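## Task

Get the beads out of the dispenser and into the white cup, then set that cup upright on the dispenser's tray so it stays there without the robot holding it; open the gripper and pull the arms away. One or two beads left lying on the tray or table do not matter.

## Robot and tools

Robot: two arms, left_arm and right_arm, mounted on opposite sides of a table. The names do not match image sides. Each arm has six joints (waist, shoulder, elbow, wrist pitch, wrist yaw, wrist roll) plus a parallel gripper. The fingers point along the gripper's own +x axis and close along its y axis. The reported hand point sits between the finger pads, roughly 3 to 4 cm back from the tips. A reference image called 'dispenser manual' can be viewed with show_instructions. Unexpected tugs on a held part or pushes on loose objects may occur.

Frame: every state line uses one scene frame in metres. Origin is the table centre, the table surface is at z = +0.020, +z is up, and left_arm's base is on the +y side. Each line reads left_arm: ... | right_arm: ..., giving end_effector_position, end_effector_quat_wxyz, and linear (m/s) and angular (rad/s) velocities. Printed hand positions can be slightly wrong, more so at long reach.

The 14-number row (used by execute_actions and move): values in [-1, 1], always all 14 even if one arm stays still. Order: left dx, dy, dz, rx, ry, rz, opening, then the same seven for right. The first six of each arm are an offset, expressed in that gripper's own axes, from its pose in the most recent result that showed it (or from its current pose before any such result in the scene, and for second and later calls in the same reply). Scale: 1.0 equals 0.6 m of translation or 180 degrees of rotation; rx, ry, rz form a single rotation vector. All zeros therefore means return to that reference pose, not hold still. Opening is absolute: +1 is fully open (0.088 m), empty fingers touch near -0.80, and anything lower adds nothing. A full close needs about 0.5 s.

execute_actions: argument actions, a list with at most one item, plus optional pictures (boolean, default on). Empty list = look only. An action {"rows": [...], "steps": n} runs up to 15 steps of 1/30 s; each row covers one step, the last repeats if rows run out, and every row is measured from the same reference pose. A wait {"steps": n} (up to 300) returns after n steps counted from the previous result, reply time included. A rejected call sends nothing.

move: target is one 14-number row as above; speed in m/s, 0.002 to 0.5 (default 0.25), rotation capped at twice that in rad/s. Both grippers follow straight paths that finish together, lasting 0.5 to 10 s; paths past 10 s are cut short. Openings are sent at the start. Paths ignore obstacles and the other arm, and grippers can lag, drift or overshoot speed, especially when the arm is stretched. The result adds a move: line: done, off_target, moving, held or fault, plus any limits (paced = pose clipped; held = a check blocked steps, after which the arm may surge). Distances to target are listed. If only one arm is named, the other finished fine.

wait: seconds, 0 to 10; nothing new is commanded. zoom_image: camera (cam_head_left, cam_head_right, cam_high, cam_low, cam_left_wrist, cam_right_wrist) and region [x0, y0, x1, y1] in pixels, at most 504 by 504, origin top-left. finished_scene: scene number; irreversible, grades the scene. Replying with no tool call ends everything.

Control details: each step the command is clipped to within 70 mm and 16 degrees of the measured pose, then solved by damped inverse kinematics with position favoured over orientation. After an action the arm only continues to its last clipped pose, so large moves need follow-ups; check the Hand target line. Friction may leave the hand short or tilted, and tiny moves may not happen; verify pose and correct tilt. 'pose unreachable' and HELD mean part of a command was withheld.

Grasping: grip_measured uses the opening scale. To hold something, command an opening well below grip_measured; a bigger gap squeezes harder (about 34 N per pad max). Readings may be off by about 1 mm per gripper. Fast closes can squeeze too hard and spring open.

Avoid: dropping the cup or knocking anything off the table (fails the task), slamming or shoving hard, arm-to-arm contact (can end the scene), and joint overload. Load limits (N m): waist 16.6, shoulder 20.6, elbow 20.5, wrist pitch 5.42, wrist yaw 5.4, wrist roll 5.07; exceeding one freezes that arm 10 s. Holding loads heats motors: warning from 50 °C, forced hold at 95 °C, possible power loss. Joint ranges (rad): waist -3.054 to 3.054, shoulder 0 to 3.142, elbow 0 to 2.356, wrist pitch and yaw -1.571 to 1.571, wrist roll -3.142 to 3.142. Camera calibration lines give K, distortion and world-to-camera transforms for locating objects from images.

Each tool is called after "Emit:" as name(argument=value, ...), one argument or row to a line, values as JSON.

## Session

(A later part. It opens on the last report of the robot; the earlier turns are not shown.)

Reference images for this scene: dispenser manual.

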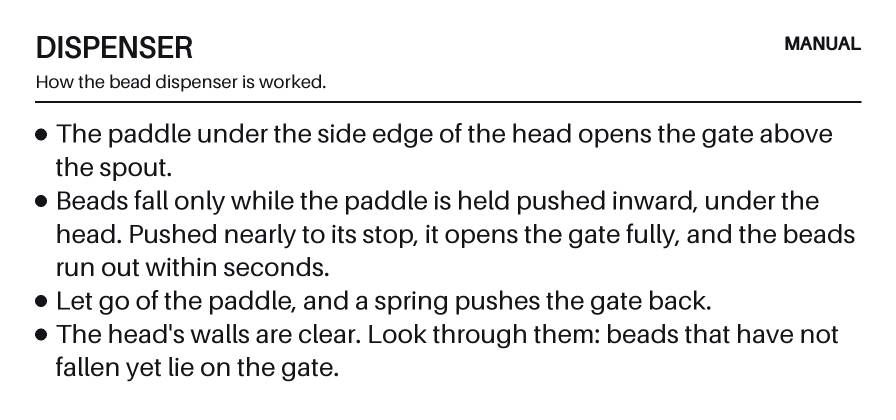

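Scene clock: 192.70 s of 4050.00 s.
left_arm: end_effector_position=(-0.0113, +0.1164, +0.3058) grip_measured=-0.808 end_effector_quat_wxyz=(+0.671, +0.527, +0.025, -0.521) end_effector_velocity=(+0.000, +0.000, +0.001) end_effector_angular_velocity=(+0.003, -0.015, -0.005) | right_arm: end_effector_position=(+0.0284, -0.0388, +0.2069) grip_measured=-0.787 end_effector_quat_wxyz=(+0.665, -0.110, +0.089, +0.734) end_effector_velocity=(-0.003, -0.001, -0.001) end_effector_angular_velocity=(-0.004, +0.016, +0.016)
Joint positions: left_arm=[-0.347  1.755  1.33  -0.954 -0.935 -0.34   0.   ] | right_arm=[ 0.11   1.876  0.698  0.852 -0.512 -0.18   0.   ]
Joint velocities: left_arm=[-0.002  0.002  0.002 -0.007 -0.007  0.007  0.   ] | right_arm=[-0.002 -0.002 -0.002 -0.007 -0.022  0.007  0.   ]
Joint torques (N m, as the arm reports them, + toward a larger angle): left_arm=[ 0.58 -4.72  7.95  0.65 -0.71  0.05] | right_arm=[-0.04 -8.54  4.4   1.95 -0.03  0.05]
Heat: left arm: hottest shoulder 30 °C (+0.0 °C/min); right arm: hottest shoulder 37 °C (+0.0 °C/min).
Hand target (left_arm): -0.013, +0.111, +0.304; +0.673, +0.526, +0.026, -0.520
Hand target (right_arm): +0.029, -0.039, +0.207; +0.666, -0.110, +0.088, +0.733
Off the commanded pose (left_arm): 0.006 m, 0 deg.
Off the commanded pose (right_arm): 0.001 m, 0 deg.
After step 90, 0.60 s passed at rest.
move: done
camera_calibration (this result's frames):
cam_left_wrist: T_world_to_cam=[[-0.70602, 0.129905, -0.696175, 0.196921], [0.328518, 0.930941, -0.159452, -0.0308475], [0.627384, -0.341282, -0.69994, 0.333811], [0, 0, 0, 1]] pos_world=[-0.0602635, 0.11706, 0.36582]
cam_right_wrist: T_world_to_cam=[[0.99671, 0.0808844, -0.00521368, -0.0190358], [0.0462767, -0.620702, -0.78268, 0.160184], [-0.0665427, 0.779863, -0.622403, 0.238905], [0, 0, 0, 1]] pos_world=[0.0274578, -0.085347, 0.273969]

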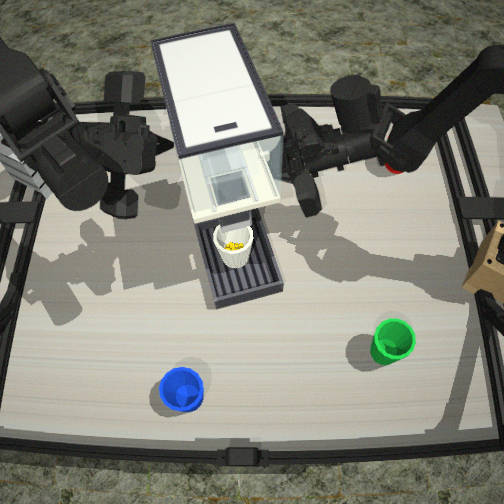

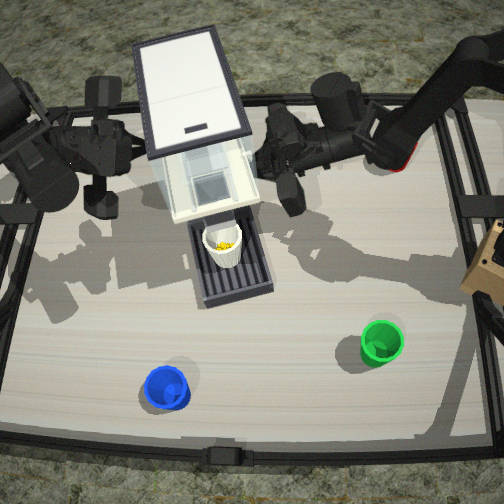

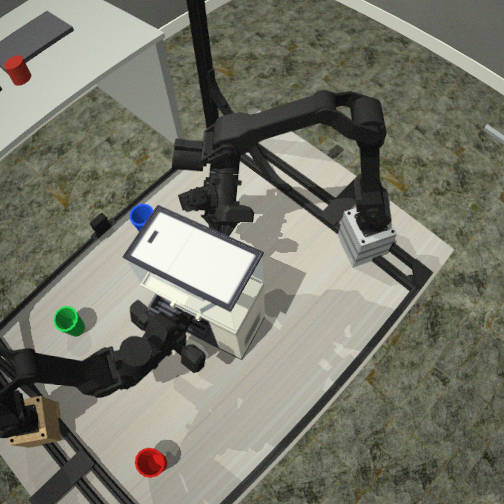

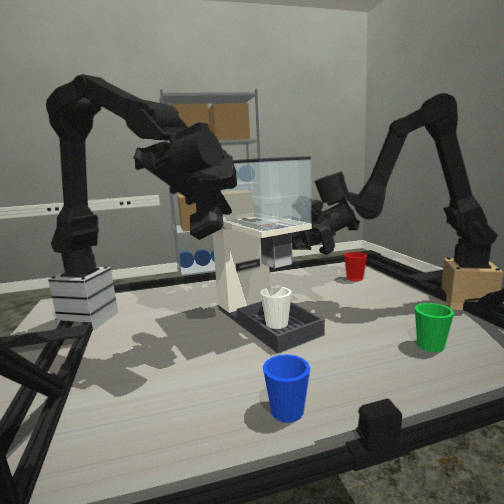

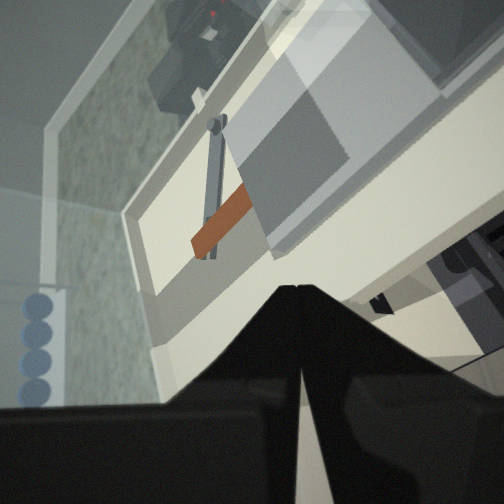

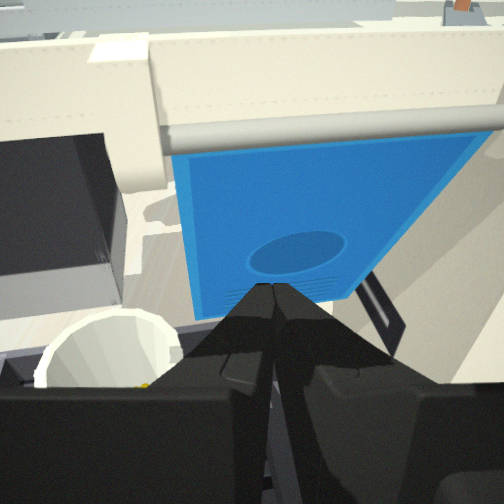

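The head is empty. Both arms now retract, the right one first, straight back along -y.

Emit:
move(
  target=[-0.04,0,-0.06,0,0,0,-1,-0.13,0,-0.034,0,0,0,-1],
  speed=0.04,
)

Emit:
move(
  target=[-0.12,0,-0.1,0,0,0,-1,-0.1,0,0.05,0,0,0,-1],
  speed=0.1,
)

Scene clock: 197.63 s of 4050.00 s.
left_arm: end_effector_position=(-0.0048, +0.1565, +0.3030) grip_measured=-0.808 end_effector_quat_wxyz=(+0.671, +0.528, +0.026, -0.521) end_effector_velocity=(+0.000, +0.002, +0.002) end_effector_angular_velocity=(-0.014, +0.008, +0.006) | right_arm: end_effector_position=(+0.0382, -0.1159, +0.2087) grip_measured=-0.787 end_effector_quat_wxyz=(+0.666, -0.110, +0.089, +0.733) end_effector_velocity=(+0.000, -0.003, +0.001) end_effector_angular_velocity=(+0.000, -0.003, +0.002)
Joint positions: left_arm=[-0.432  1.674  1.231 -1.057 -0.944 -0.488  0.   ] | right_arm=[-0.055  1.674  0.45   0.861 -0.665 -0.247  0.   ]
Joint velocities: left_arm=[-0.007 -0.007 -0.002 -0.007 -0.007 -0.022  0.   ] | right_arm=[-0.007 -0.012 -0.007 -0.007 -0.007 -0.007  0.   ]
Joint torques (N m, as the arm reports them, + toward a larger angle): left_arm=[-0.27 -6.7   4.62 -0.13 -0.85 -0.12] | right_arm=[-0.43 -7.86  2.97  1.66 -0.27 -0.03]
Heat: left arm: hottest shoulder 31 °C (+1.0 °C/min); right arm: hottest shoulder 37 °C (+0.0 °C/min).
Hand target (left_arm): -0.003, +0.159, +0.304; +0.671, +0.527, +0.025, -0.521
Hand target (right_arm): +0.037, -0.119, +0.209; +0.665, -0.110, +0.089, +0.733
Off the commanded pose (left_arm): 0.003 m, 0 deg.
Off the commanded pose (right_arm): 0.004 m, 0 deg.
move: done
camera_calibration (this result's frames):
cam_left_wrist: T_world_to_cam=[[-0.707099, 0.129681, -0.695121, 0.194061], [0.325565, 0.932354, -0.157236, -0.0717172], [0.627708, -0.337489, -0.701487, 0.341373], [0, 0, 0, 1]] pos_world=[-0.0537135, 0.156909, 0.363088]
cam_right_wrist: T_world_to_cam=[[0.996914, 0.0783833, -0.00438897, -0.023001], [0.0453555, -0.620681, -0.78275, 0.113345], [-0.0640787, 0.780135, -0.62232, 0.300655], [0, 0, 0, 1]] pos_world=[0.0370548, -0.162398, 0.275724]

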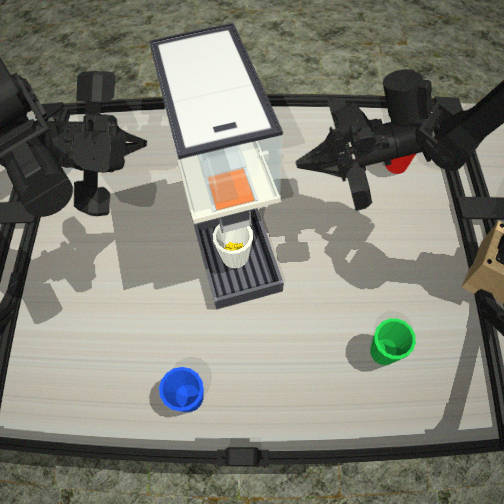

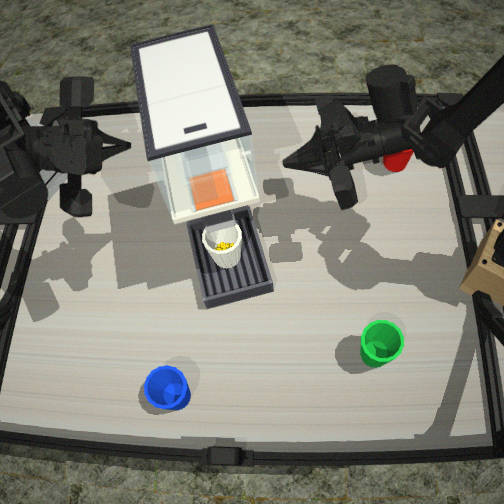

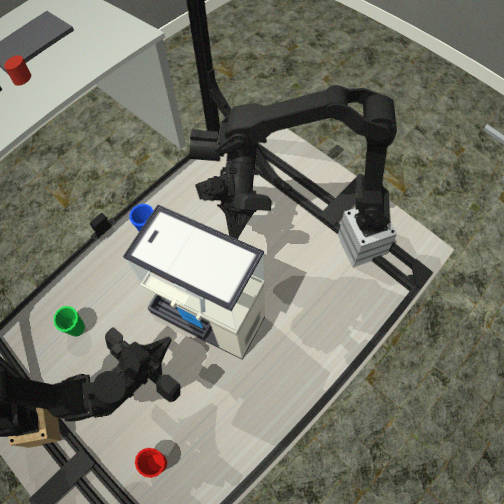

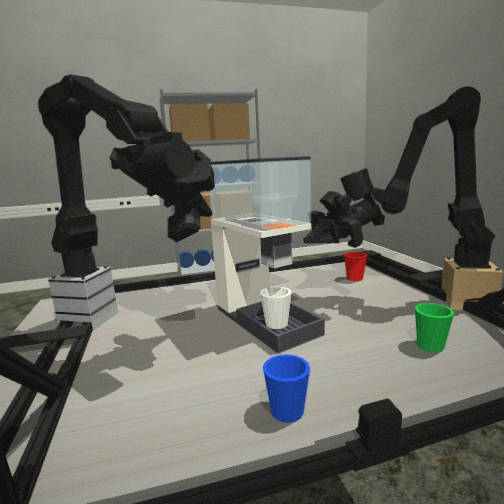

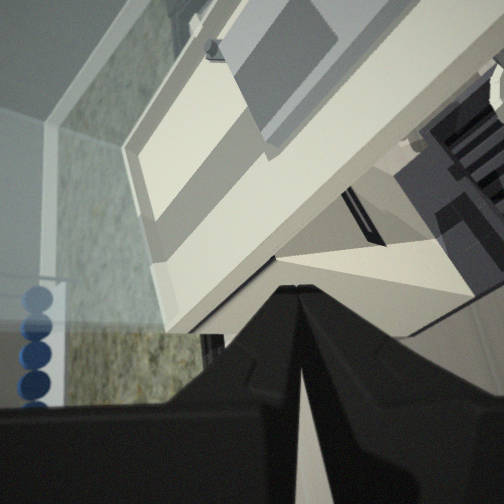

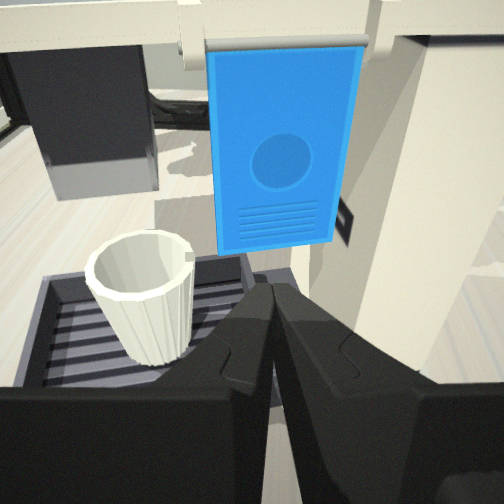

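Scene clock: 199.07 s of 4050.00 s.
left_arm: end_effector_position=(-0.0074, +0.2471, +0.3183) grip_measured=-0.808 end_effector_quat_wxyz=(+0.672, +0.528, +0.026, -0.519) end_effector_velocity=(+0.001, +0.001, +0.000) end_effector_angular_velocity=(-0.019, +0.011, +0.012) | right_arm: end_effector_position=(+0.0435, -0.1630, +0.2551) grip_measured=-0.787 end_effector_quat_wxyz=(+0.667, -0.110, +0.088, +0.732) end_effector_velocity=(-0.001, -0.004, -0.003) end_effector_angular_velocity=(-0.017, +0.013, +0.001)
Joint positions: left_arm=[-0.723  1.61   1.208 -1.494 -0.908 -0.978  0.   ] | right_arm=[-0.198  1.32   0.424  0.485 -0.795 -0.319  0.   ]
Joint velocities: left_arm=[-0.007 -0.002 -0.007 -0.007 -0.007 -0.037  0.   ] | right_arm=[-0.007 -0.012 -0.002 -0.037 -0.007 -0.007 -0.   ]
Joint torques (N m, as the arm reports them, + toward a larger angle): left_arm=[-0.25 -5.48  4.55 -0.67 -0.57 -0.11] | right_arm=[-0.37 -5.91  4.37  1.6  -0.32 -0.04]
Heat: left arm: hottest shoulder 31 °C (+1.0 °C/min); right arm: hottest shoulder 37 °C (+0.0 °C/min).
Hand target (left_arm): -0.006, +0.249, +0.318; +0.671, +0.528, +0.027, -0.520
Hand target (right_arm): +0.042, -0.165, +0.255; +0.666, -0.110, +0.089, +0.733
Off the commanded pose (left_arm): 0.002 m, 0 deg.
Off the commanded pose (right_arm): 0.002 m, 0 deg.
move: done
camera_calibration (this result's frames):
cam_left_wrist: T_world_to_cam=[[-0.705803, 0.126427, -0.697036, 0.192558], [0.322898, 0.933204, -0.157696, -0.152992], [0.630539, -0.336373, -0.699481, 0.383366], [0, 0, 0, 1]] pos_world=[-0.0564188, 0.247382, 0.37825]
cam_right_wrist: T_world_to_cam=[[0.9971, 0.0760196, -0.00343592, -0.0250493], [0.0446385, -0.620869, -0.782643, 0.120162], [-0.0616294, 0.78022, -0.622462, 0.366595], [0, 0, 0, 1]] pos_world=[0.0422059, -0.209516, 0.322149]

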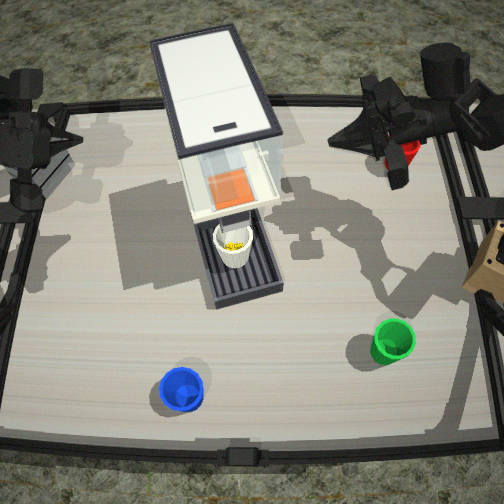

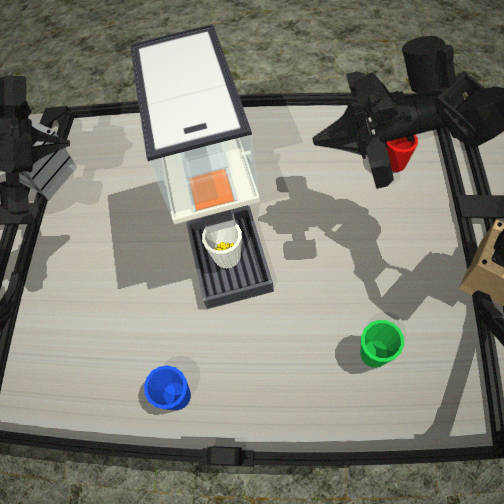

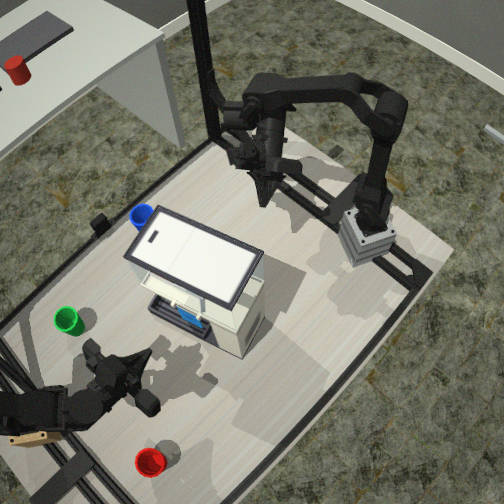

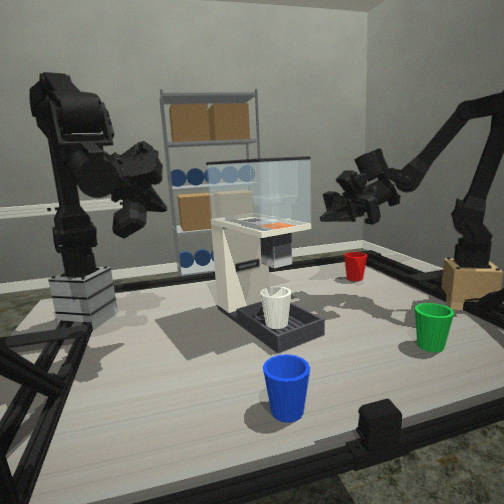

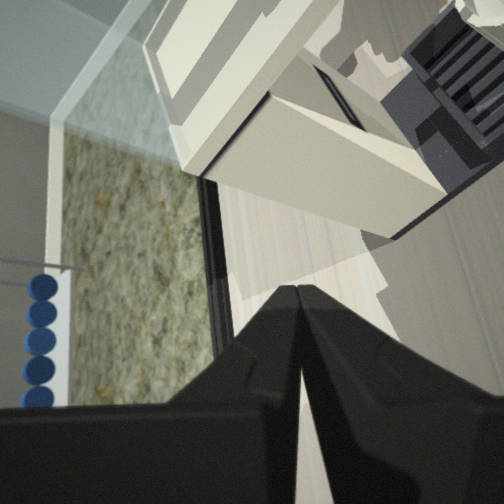

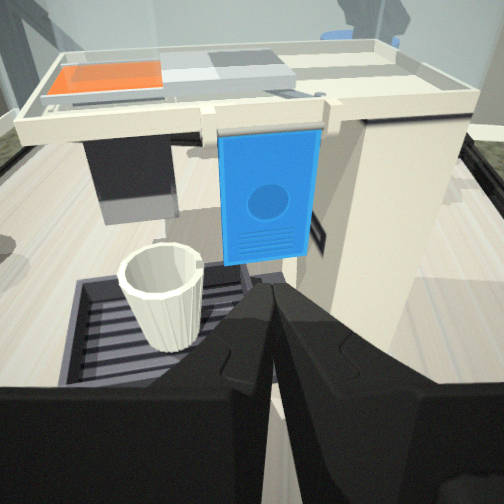

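Emit:
finished_scene(
  scene=2,
)

The scene is finished: the task was done.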